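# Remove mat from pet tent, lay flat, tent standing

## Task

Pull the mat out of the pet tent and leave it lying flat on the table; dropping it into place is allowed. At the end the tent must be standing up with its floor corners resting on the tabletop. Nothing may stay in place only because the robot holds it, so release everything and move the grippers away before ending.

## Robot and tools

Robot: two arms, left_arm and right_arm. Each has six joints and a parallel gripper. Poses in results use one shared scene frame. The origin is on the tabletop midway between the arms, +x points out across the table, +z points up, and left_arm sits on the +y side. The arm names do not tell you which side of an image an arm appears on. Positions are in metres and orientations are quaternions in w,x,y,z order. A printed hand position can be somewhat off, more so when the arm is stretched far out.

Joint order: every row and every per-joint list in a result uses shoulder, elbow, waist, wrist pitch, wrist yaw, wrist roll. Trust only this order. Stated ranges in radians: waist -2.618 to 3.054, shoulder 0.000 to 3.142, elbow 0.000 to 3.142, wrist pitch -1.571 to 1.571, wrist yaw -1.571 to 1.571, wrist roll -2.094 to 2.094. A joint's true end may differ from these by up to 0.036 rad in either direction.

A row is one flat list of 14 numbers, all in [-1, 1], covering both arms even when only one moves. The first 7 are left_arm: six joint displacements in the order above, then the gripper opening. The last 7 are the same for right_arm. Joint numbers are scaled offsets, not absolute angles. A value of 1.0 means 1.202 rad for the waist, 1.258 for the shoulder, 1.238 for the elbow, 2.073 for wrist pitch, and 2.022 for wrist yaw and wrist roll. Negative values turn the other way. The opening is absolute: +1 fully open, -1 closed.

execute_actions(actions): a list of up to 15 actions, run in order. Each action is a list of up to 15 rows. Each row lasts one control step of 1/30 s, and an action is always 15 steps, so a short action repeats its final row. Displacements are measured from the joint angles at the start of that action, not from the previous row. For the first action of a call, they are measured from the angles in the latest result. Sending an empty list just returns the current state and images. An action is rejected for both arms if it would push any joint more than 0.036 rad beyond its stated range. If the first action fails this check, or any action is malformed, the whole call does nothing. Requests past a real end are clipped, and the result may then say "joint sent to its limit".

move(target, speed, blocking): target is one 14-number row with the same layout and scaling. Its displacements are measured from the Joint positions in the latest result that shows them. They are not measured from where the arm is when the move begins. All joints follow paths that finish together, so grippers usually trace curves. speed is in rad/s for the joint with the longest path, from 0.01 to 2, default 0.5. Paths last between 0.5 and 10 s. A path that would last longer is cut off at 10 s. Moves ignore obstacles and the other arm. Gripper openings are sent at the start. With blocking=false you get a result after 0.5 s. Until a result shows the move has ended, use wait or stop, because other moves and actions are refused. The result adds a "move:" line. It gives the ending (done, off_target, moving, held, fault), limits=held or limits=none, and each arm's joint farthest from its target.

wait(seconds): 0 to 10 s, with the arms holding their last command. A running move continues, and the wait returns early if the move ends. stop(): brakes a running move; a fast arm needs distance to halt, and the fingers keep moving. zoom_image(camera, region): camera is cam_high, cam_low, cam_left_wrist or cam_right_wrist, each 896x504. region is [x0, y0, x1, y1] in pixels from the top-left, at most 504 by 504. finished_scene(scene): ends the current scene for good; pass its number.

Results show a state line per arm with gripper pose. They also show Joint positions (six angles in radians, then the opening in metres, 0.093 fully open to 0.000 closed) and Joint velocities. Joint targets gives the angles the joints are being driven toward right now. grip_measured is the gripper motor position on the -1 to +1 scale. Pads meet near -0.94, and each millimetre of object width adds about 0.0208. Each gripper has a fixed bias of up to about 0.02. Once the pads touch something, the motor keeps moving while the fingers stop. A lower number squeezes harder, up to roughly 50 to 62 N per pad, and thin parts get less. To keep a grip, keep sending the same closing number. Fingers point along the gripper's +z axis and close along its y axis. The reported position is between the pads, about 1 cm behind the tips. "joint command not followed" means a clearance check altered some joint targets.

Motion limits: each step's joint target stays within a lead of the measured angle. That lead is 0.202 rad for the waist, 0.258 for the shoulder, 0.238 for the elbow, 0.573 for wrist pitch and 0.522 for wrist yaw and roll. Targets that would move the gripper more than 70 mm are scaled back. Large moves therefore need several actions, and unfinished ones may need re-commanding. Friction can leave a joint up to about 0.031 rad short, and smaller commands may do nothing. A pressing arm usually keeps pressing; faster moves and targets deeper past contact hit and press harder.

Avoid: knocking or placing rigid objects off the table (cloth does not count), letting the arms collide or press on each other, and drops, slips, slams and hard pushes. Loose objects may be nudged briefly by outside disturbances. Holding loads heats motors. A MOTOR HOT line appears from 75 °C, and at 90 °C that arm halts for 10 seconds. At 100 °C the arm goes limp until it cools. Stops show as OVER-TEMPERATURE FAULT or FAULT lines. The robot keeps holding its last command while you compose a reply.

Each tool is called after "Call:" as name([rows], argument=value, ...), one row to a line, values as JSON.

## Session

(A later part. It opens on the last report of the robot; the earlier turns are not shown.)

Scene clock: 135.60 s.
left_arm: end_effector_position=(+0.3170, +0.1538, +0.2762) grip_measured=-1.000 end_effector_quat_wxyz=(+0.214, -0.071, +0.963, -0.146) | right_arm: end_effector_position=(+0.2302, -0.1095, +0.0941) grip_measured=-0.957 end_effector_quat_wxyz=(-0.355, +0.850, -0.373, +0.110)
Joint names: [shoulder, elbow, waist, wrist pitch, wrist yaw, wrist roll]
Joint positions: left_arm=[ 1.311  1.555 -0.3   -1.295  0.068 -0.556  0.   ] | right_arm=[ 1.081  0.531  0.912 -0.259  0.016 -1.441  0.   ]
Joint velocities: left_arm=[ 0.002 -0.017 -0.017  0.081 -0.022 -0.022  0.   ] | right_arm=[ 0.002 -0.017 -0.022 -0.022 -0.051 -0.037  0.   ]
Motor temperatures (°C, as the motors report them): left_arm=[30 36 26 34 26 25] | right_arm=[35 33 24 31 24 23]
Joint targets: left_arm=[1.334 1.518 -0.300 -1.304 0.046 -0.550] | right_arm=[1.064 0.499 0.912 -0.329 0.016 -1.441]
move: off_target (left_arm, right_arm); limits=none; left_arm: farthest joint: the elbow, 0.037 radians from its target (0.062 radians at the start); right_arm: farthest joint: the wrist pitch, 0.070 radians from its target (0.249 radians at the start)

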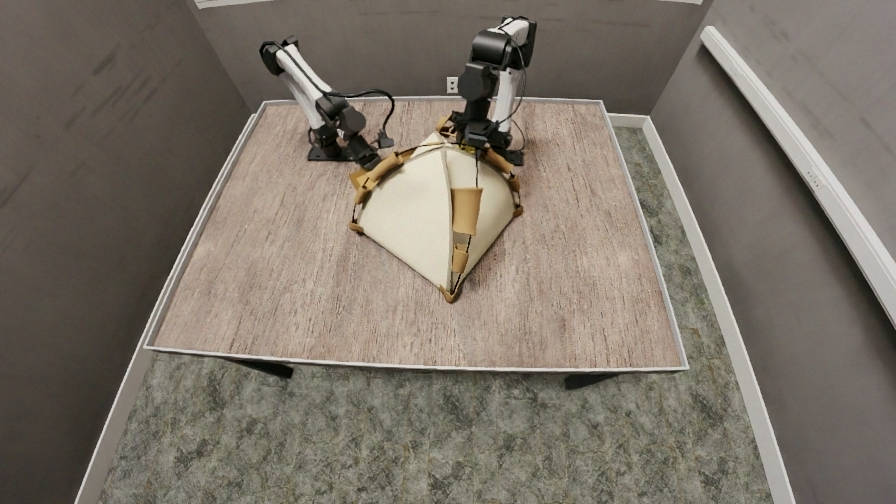

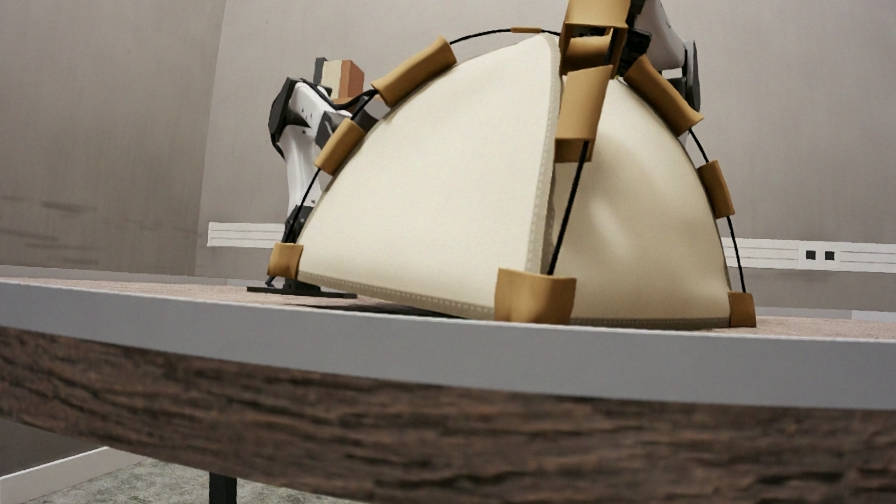

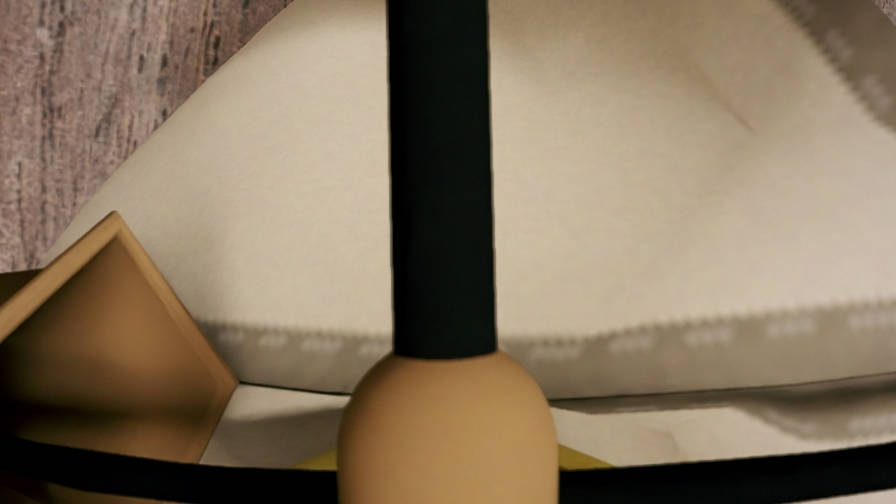

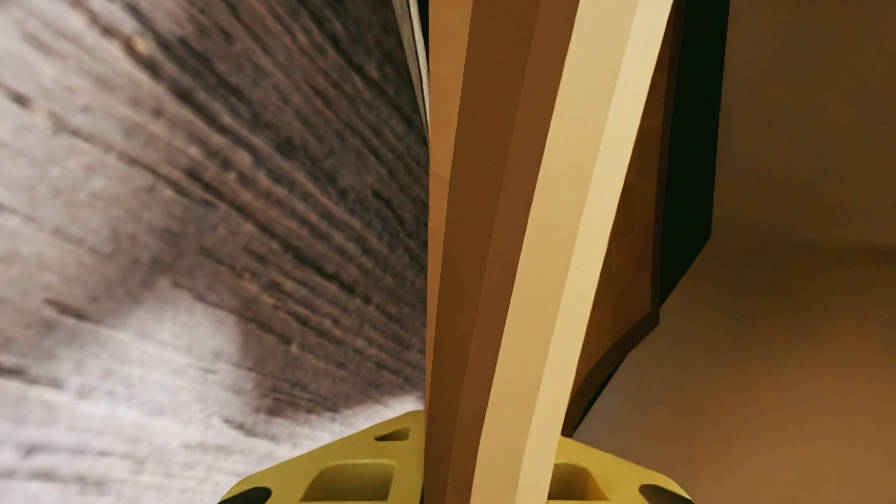

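Call:
execute_actions(actions=[])

Scene clock: 143.40 s.
left_arm: end_effector_position=(+0.3170, +0.1538, +0.2762) grip_measured=-1.000 end_effector_quat_wxyz=(+0.214, -0.071, +0.963, -0.146) | right_arm: end_effector_position=(+0.2302, -0.1095, +0.0941) grip_measured=-0.957 end_effector_quat_wxyz=(-0.355, +0.850, -0.373, +0.110)
Joint names: [shoulder, elbow, waist, wrist pitch, wrist yaw, wrist roll]
Joint positions: left_arm=[ 1.311  1.555 -0.3   -1.295  0.068 -0.556  0.   ] | right_arm=[ 1.081  0.531  0.912 -0.259  0.016 -1.441  0.   ]
Joint velocities: left_arm=[-0.002  0.002 -0.007  0.007 -0.022 -0.037  0.   ] | right_arm=[ 0.002  0.012  0.002  0.022 -0.022  0.081  0.   ]
Motor temperatures (°C, as the motors report them): left_arm=[30 36 26 34 26 25] | right_arm=[34 33 24 30 24 23]
Joint targets: left_arm=[1.334 1.518 -0.300 -1.304 0.046 -0.550] | right_arm=[1.064 0.499 0.912 -0.329 0.016 -1.441]

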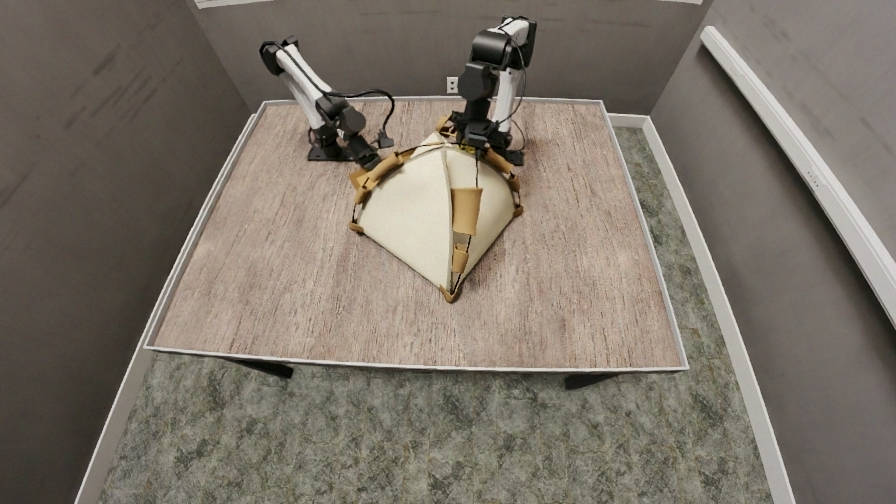

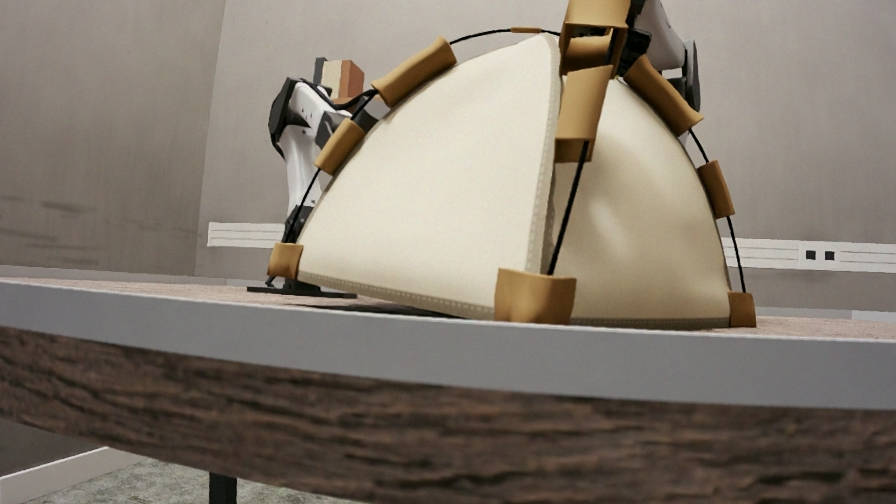

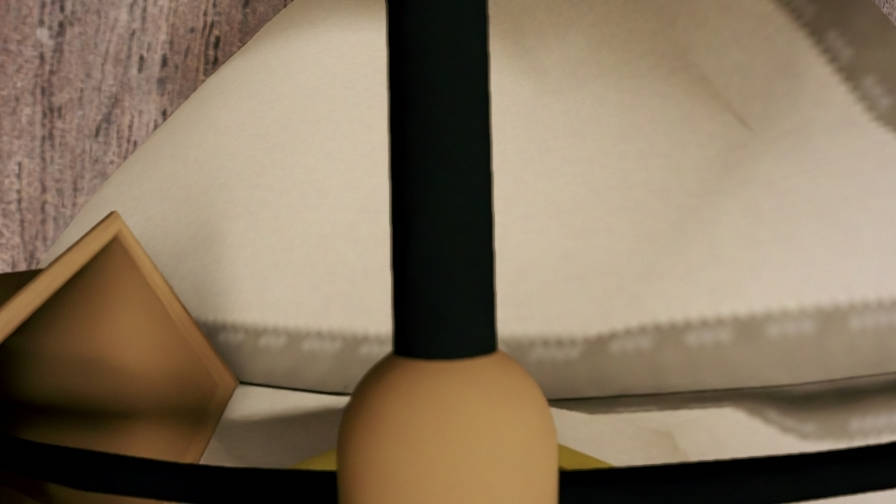

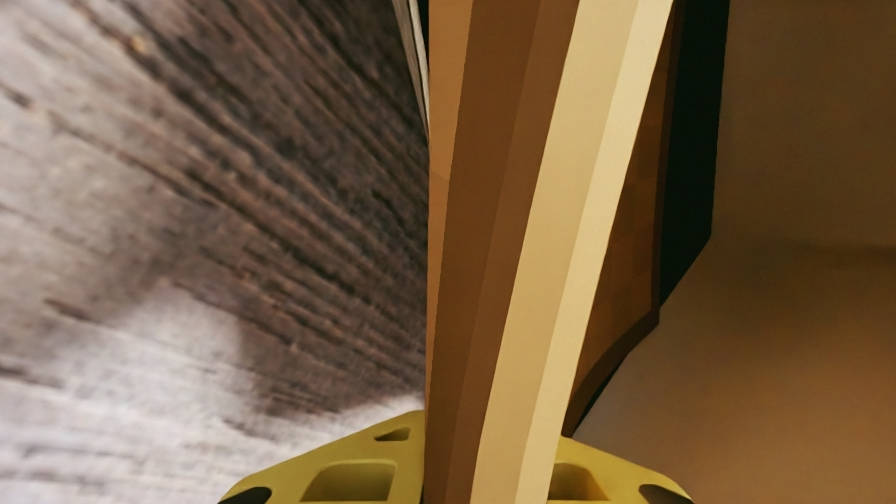

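Call:
zoom_image(camera="cam_high", region=[290,70,550,250])

Region (290, 70, 550, 250) of cam_high's 896x504 image, scaled by 1.938, with more detail than that image has; it fills the top 349 rows of this view, and the rest is white.

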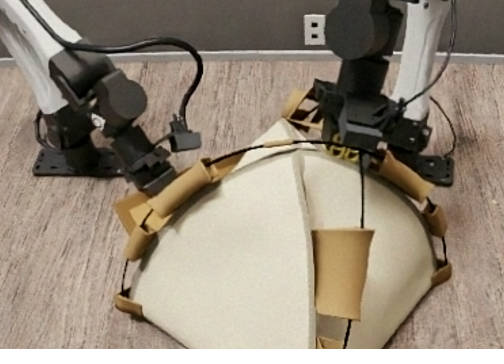

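Call:
execute_actions([
  [[0,0,0,0,0,0,0.4,0.02,0.03,0,0,0,0,-1]],
  [[-0.09,-0.1,-0.09,0,0,-0.05,0.4,0,0,0,0,0,0,-1]],
  [[-0.09,-0.1,-0.09,0.01,0,-0.05,0.4,0,0,0,0,0,0,-1]],
])

Call:
zoom_image(camera="cam_high", region=[290,70,550,250])

Scene clock: 152.53 s.
left_arm: end_effector_position=(+0.2475, +0.1276, +0.2674) grip_measured=+0.397 end_effector_quat_wxyz=(+0.199, -0.059, +0.957, -0.201) | right_arm: end_effector_position=(+0.2351, -0.1065, +0.1006) grip_measured=-0.957 end_effector_quat_wxyz=(-0.359, +0.847, -0.374, +0.116)
Joint names: [shoulder, elbow, waist, wrist pitch, wrist yaw, wrist roll]
Joint positions: left_arm=[ 1.092  1.362 -0.502 -1.271  0.074 -0.737  0.064] | right_arm=[ 1.091  0.554  0.912 -0.26   0.028 -1.441  0.   ]
Joint velocities: left_arm=[-0.007 -0.012  0.002 -0.066  0.022 -0.11   0.   ] | right_arm=[ 0.007  0.002 -0.002  0.051  0.007 -0.051  0.   ]
Motor temperatures (°C, as the motors report them): left_arm=[29 35 26 34 26 25] | right_arm=[33 33 24 30 24 23]
Joint targets: left_arm=[1.087 1.335 -0.510 -1.271 0.076 -0.747] | right_arm=[1.091 0.554 0.912 -0.255 0.028 -1.441]

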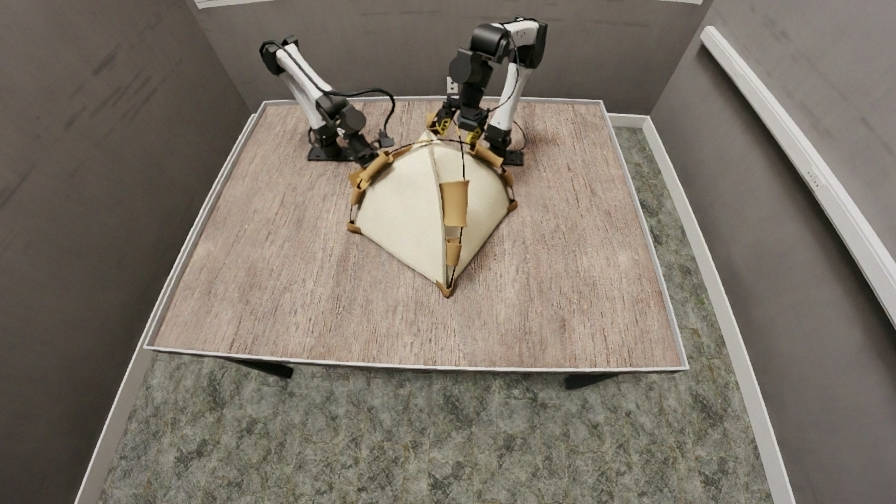

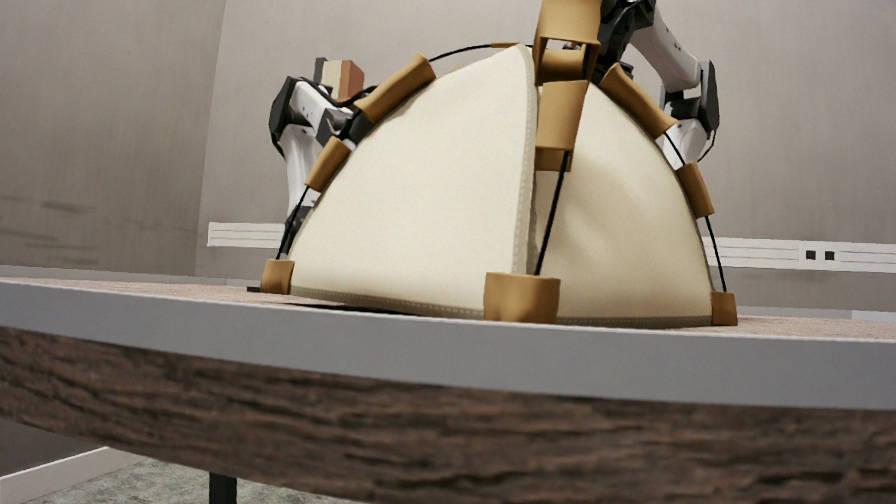

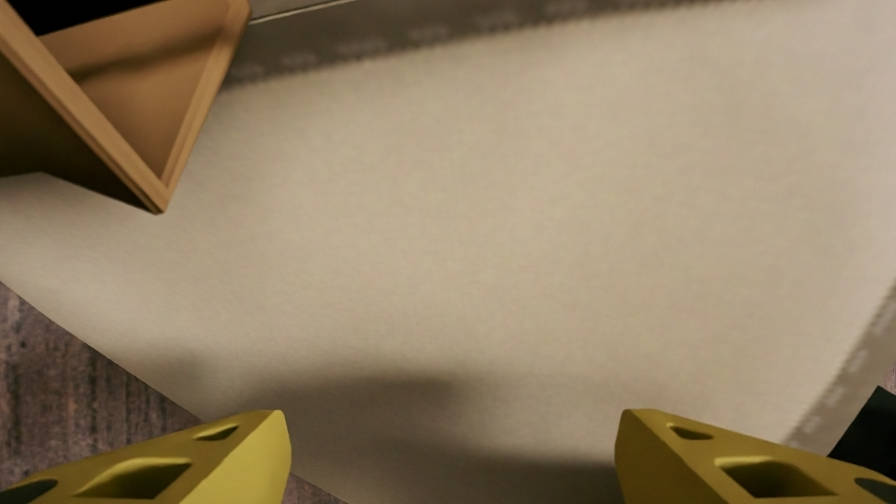

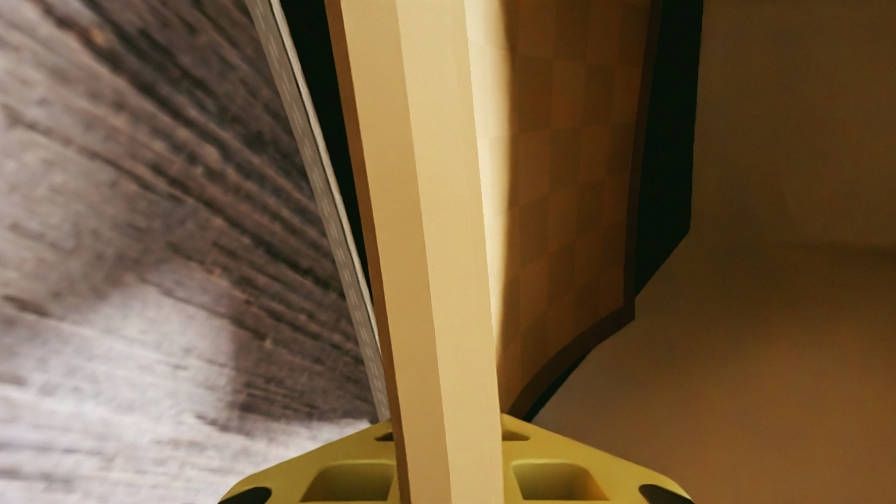

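Region (290, 70, 550, 250) of cam_high's 896x504 image, scaled by 1.938, with more detail than that image has; it fills the top 349 rows of this view, and the rest is white.

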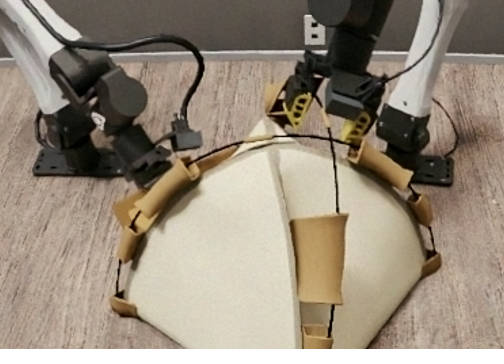

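Call:
move(target=[0,0,-0.2,0,0,-0.08,0.9,0,0,0,0,0,0,-1])

Call:
zoom_image(camera="cam_high", region=[290,70,550,250])

Scene clock: 157.40 s.
left_arm: end_effector_position=(+0.2091, +0.0868, +0.2673) grip_measured=+0.897 end_effector_quat_wxyz=(+0.158, -0.025, +0.959, -0.235) | right_arm: end_effector_position=(+0.2343, -0.1075, +0.0994) grip_measured=-0.957 end_effector_quat_wxyz=(-0.356, +0.849, -0.374, +0.116)
Joint names: [shoulder, elbow, waist, wrist pitch, wrist yaw, wrist roll]
Joint positions: left_arm=[ 1.092  1.362 -0.729 -1.271  0.071 -0.893  0.088] | right_arm=[ 1.091  0.554  0.912 -0.267  0.028 -1.441  0.   ]
Joint velocities: left_arm=[-0.007 -0.017 -0.012 -0.051  0.095  0.037 -0.   ] | right_arm=[-0.012 -0.012 -0.007 -0.051  0.022 -0.037  0.   ]
Motor temperatures (°C, as the motors report them): left_arm=[29 35 26 34 26 25] | right_arm=[33 33 24 31 24 23]
Joint targets: left_arm=[1.092 1.362 -0.742 -1.271 0.075 -0.899] | right_arm=[1.091 0.554 0.912 -0.260 0.028 -1.441]
move: done; limits=none; left_arm: farthest joint: the waist, 0.013 radians from its target (0.241 radians at the start); right_arm: farthest joint: the wrist pitch, 0.007 radians from its target (0.000 radians at the start)

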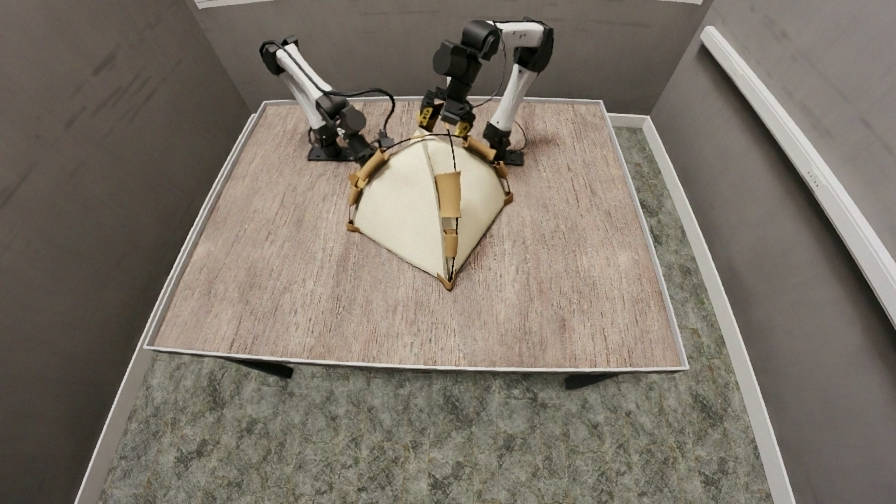

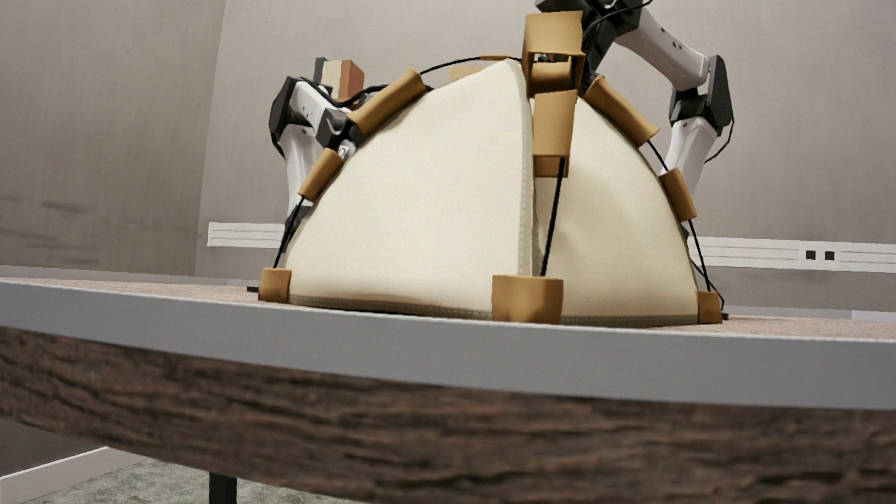

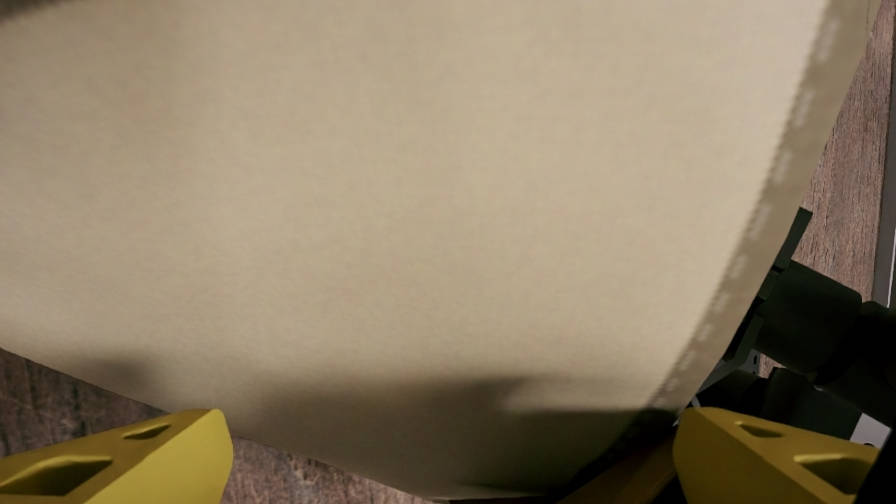

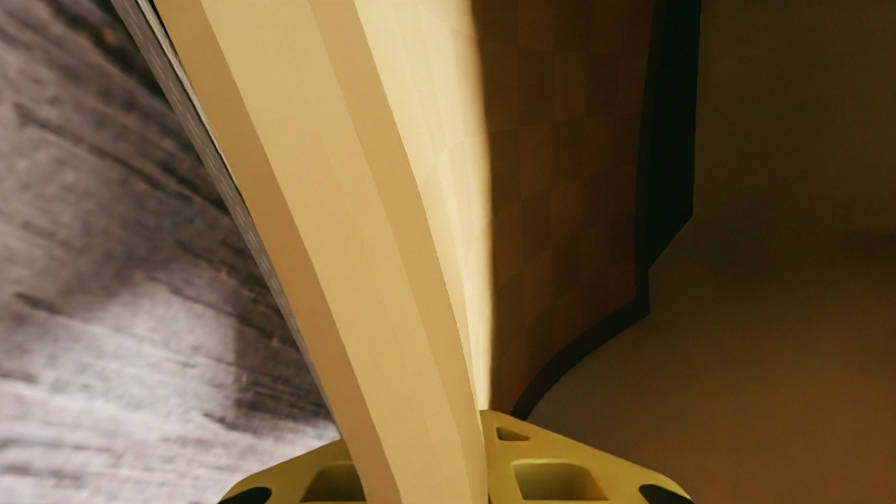

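Region (290, 70, 550, 250) of cam_high's 896x504 image, scaled by 1.938, with more detail than that image has; it fills the top 349 rows of this view, and the rest is white.

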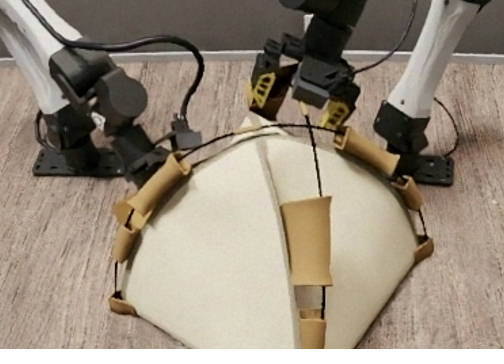

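Call:
execute_actions([
  [[0,-0.12,0,0,0,0,0.9,0,0,0,0,0,0,-1]],
  [[0.04,-0.06,0,0.03,0,0,0.9,0,0,0,0,0,0,-1]],
  [[0,0,0,0,0,0,-1,0,0,0,0,0,0,-1]],
  [[0,0,0,0,0,0,-1,0,0,0,0,0,0,-1]],
])

Call:
zoom_image(camera="cam_high", region=[290,70,550,250])

Scene clock: 162.90 s.
left_arm: end_effector_position=(+0.2414, +0.0616, +0.2666) grip_measured=-1.000 end_effector_quat_wxyz=(+0.223, -0.023, +0.934, -0.277) | right_arm: end_effector_position=(+0.2345, -0.1080, +0.0991) grip_measured=-0.957 end_effector_quat_wxyz=(-0.355, +0.849, -0.375, +0.117)
Joint names: [shoulder, elbow, waist, wrist pitch, wrist yaw, wrist roll]
Joint positions: left_arm=[ 1.088  1.258 -0.729 -1.015  0.033 -0.881  0.   ] | right_arm=[ 1.091  0.554  0.912 -0.269  0.03  -1.441  0.   ]
Joint velocities: left_arm=[ 0.002 -0.002 -0.002  0.007 -0.022 -0.051  0.   ] | right_arm=[ 0.002 -0.002  0.012 -0.051 -0.037 -0.022  0.   ]
Motor temperatures (°C, as the motors report them): left_arm=[29 35 26 34 26 25] | right_arm=[32 33 24 31 24 23]
Joint targets: left_arm=[1.088 1.258 -0.729 -1.034 0.033 -0.880] | right_arm=[1.091 0.554 0.912 -0.269 0.030 -1.441]

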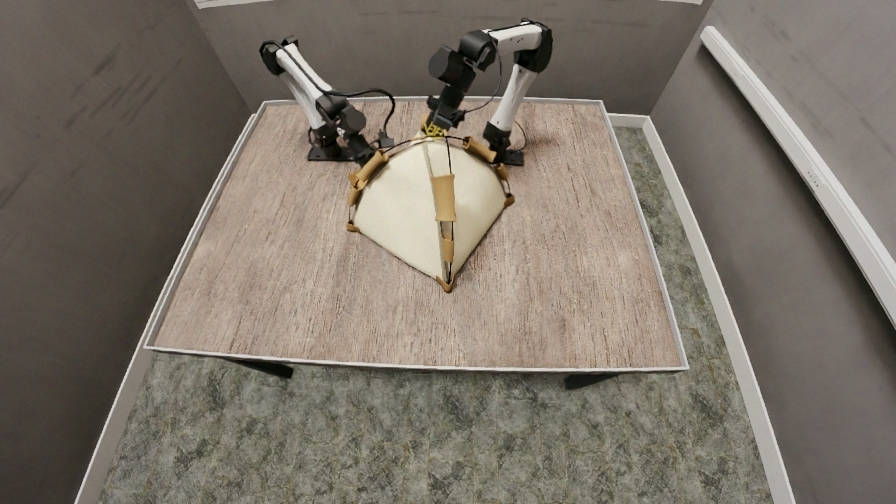

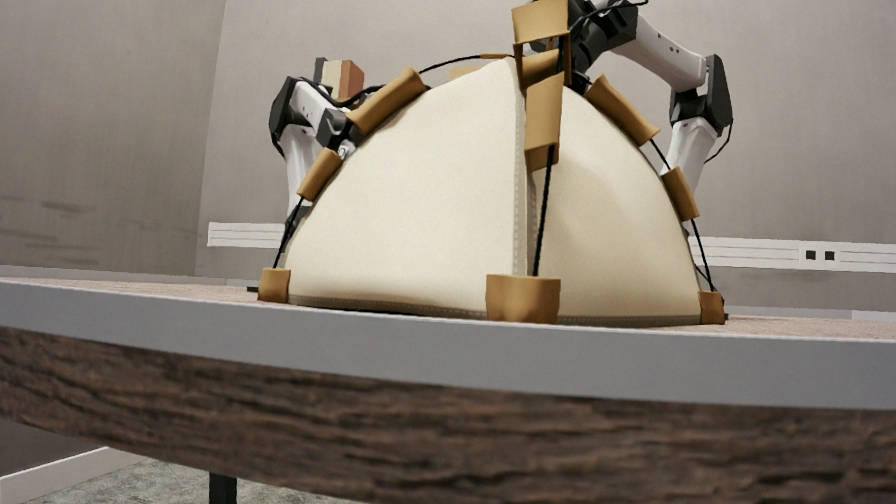

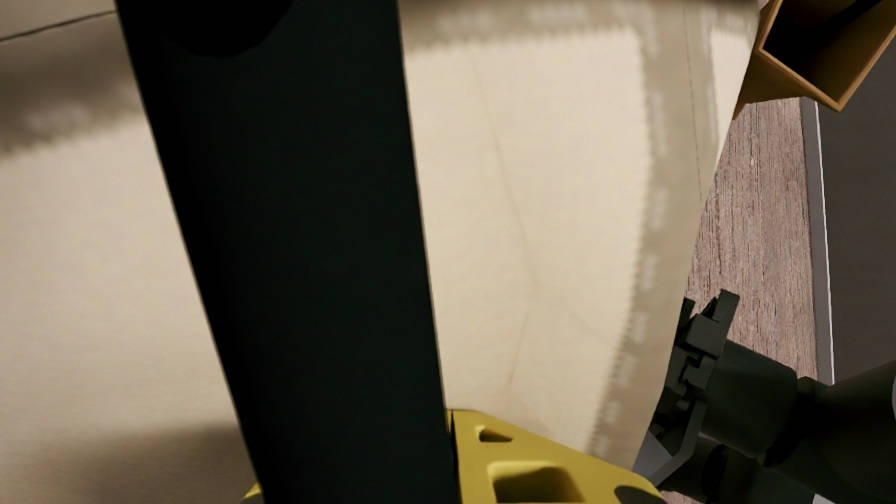

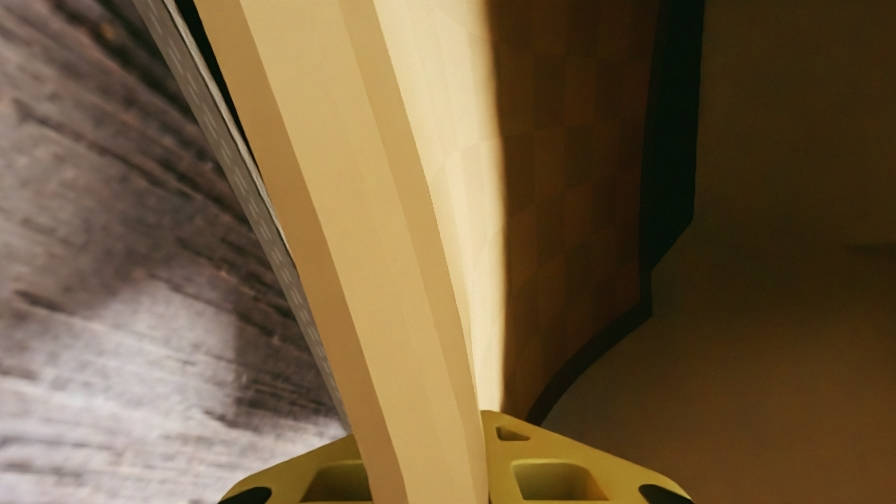

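Region (290, 70, 550, 250) of cam_high's 896x504 image, scaled by 1.938, with more detail than that image has; it fills the top 349 rows of this view, and the rest is white.

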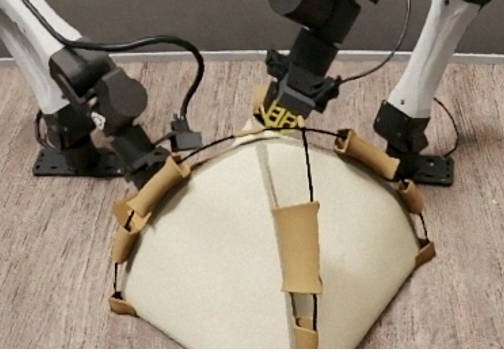

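Call:
move(target=[0.04,-0.04,0,-0.02,0,0,-1,-0.2,-0.1,-0.2,-0.08,0,0.2,-1], speed=0.2)

Call:
zoom_image(camera="cam_high", region=[290,70,550,250])

Scene clock: 167.83 s.
left_arm: end_effector_position=(+0.2467, +0.0532, +0.2613) grip_measured=-1.000 end_effector_quat_wxyz=(+0.216, -0.021, +0.936, -0.277) | right_arm: end_effector_position=(+0.2411, -0.1752, +0.0987) grip_measured=-0.957 end_effector_quat_wxyz=(-0.371, +0.707, -0.599, +0.063)
Joint names: [shoulder, elbow, waist, wrist pitch, wrist yaw, wrist roll]
Joint positions: left_arm=[ 1.122  1.258 -0.729 -0.989  0.044 -0.881  0.   ] | right_arm=[ 0.857  0.456  0.695 -0.399 -0.025 -1.062  0.   ]
Joint velocities: left_arm=[-0.002  0.007 -0.012  0.051  0.066 -0.022  0.   ] | right_arm=[-0.002  0.012  0.012 -0.066 -0.022  0.007  0.   ]
Motor temperatures (°C, as the motors report them): left_arm=[28 35 26 34 26 25] | right_arm=[32 34 24 31 24 23]
Joint targets: left_arm=[1.138 1.208 -0.729 -1.057 0.033 -0.881] | right_arm=[0.840 0.431 0.671 -0.435 0.031 -1.036]
move: off_target (left_arm, right_arm); limits=none; left_arm: farthest joint: the wrist pitch, 0.067 radians from its target (0.041 radians at the start); right_arm: farthest joint: the wrist yaw, 0.055 radians from its target (0.000 radians at the start)

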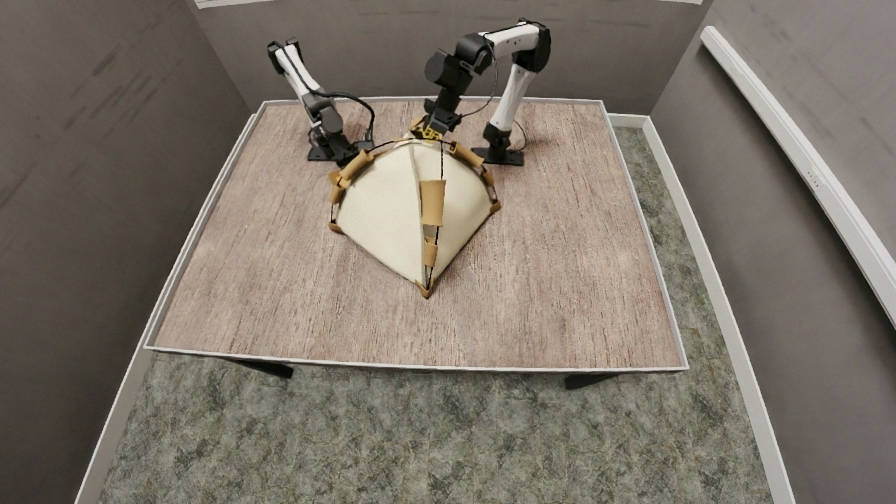

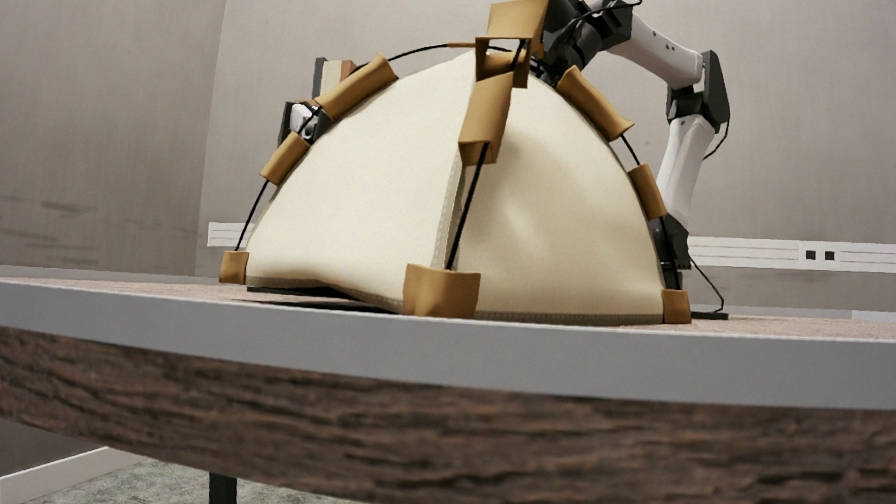

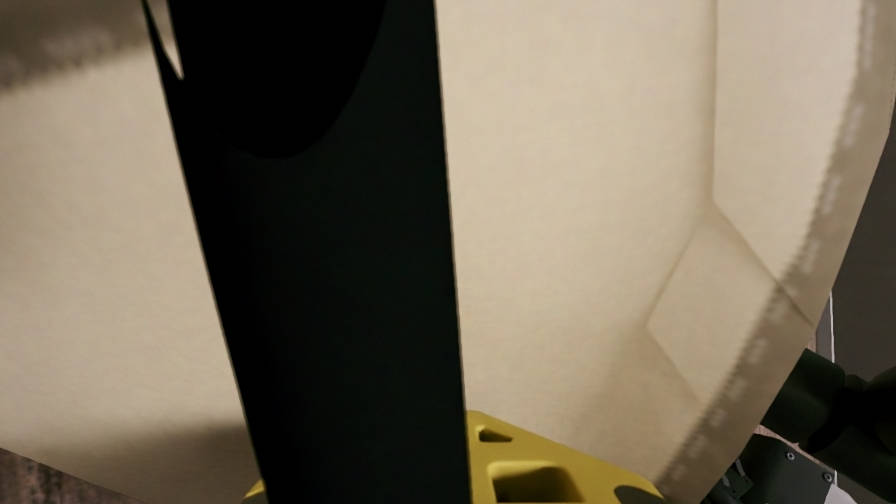

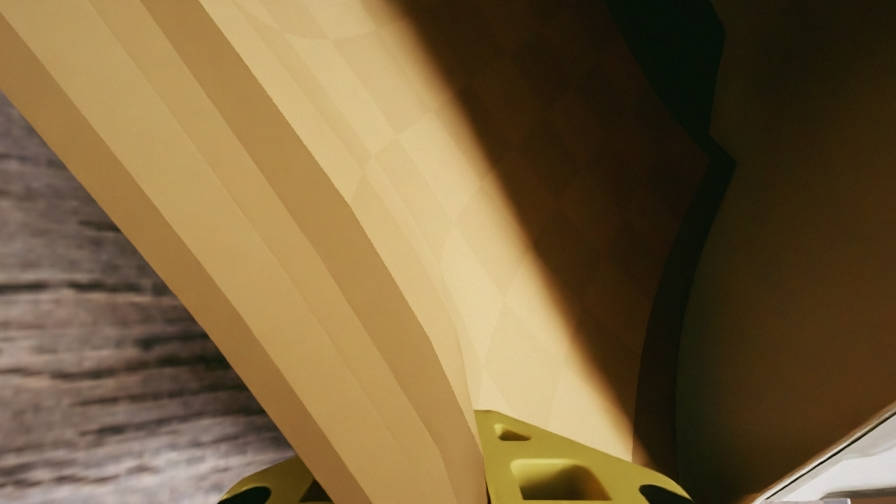

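Region (290, 70, 550, 250) of cam_high's 896x504 image, scaled by 1.938, with more detail than that image has; it fills the top 349 rows of this view, and the rest is white.

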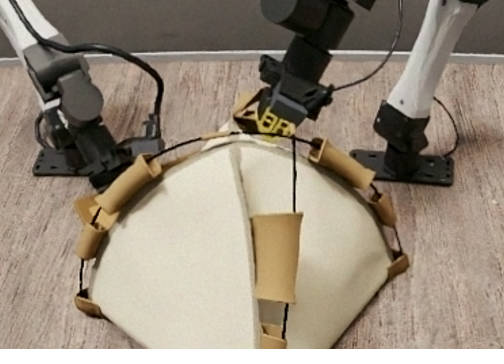

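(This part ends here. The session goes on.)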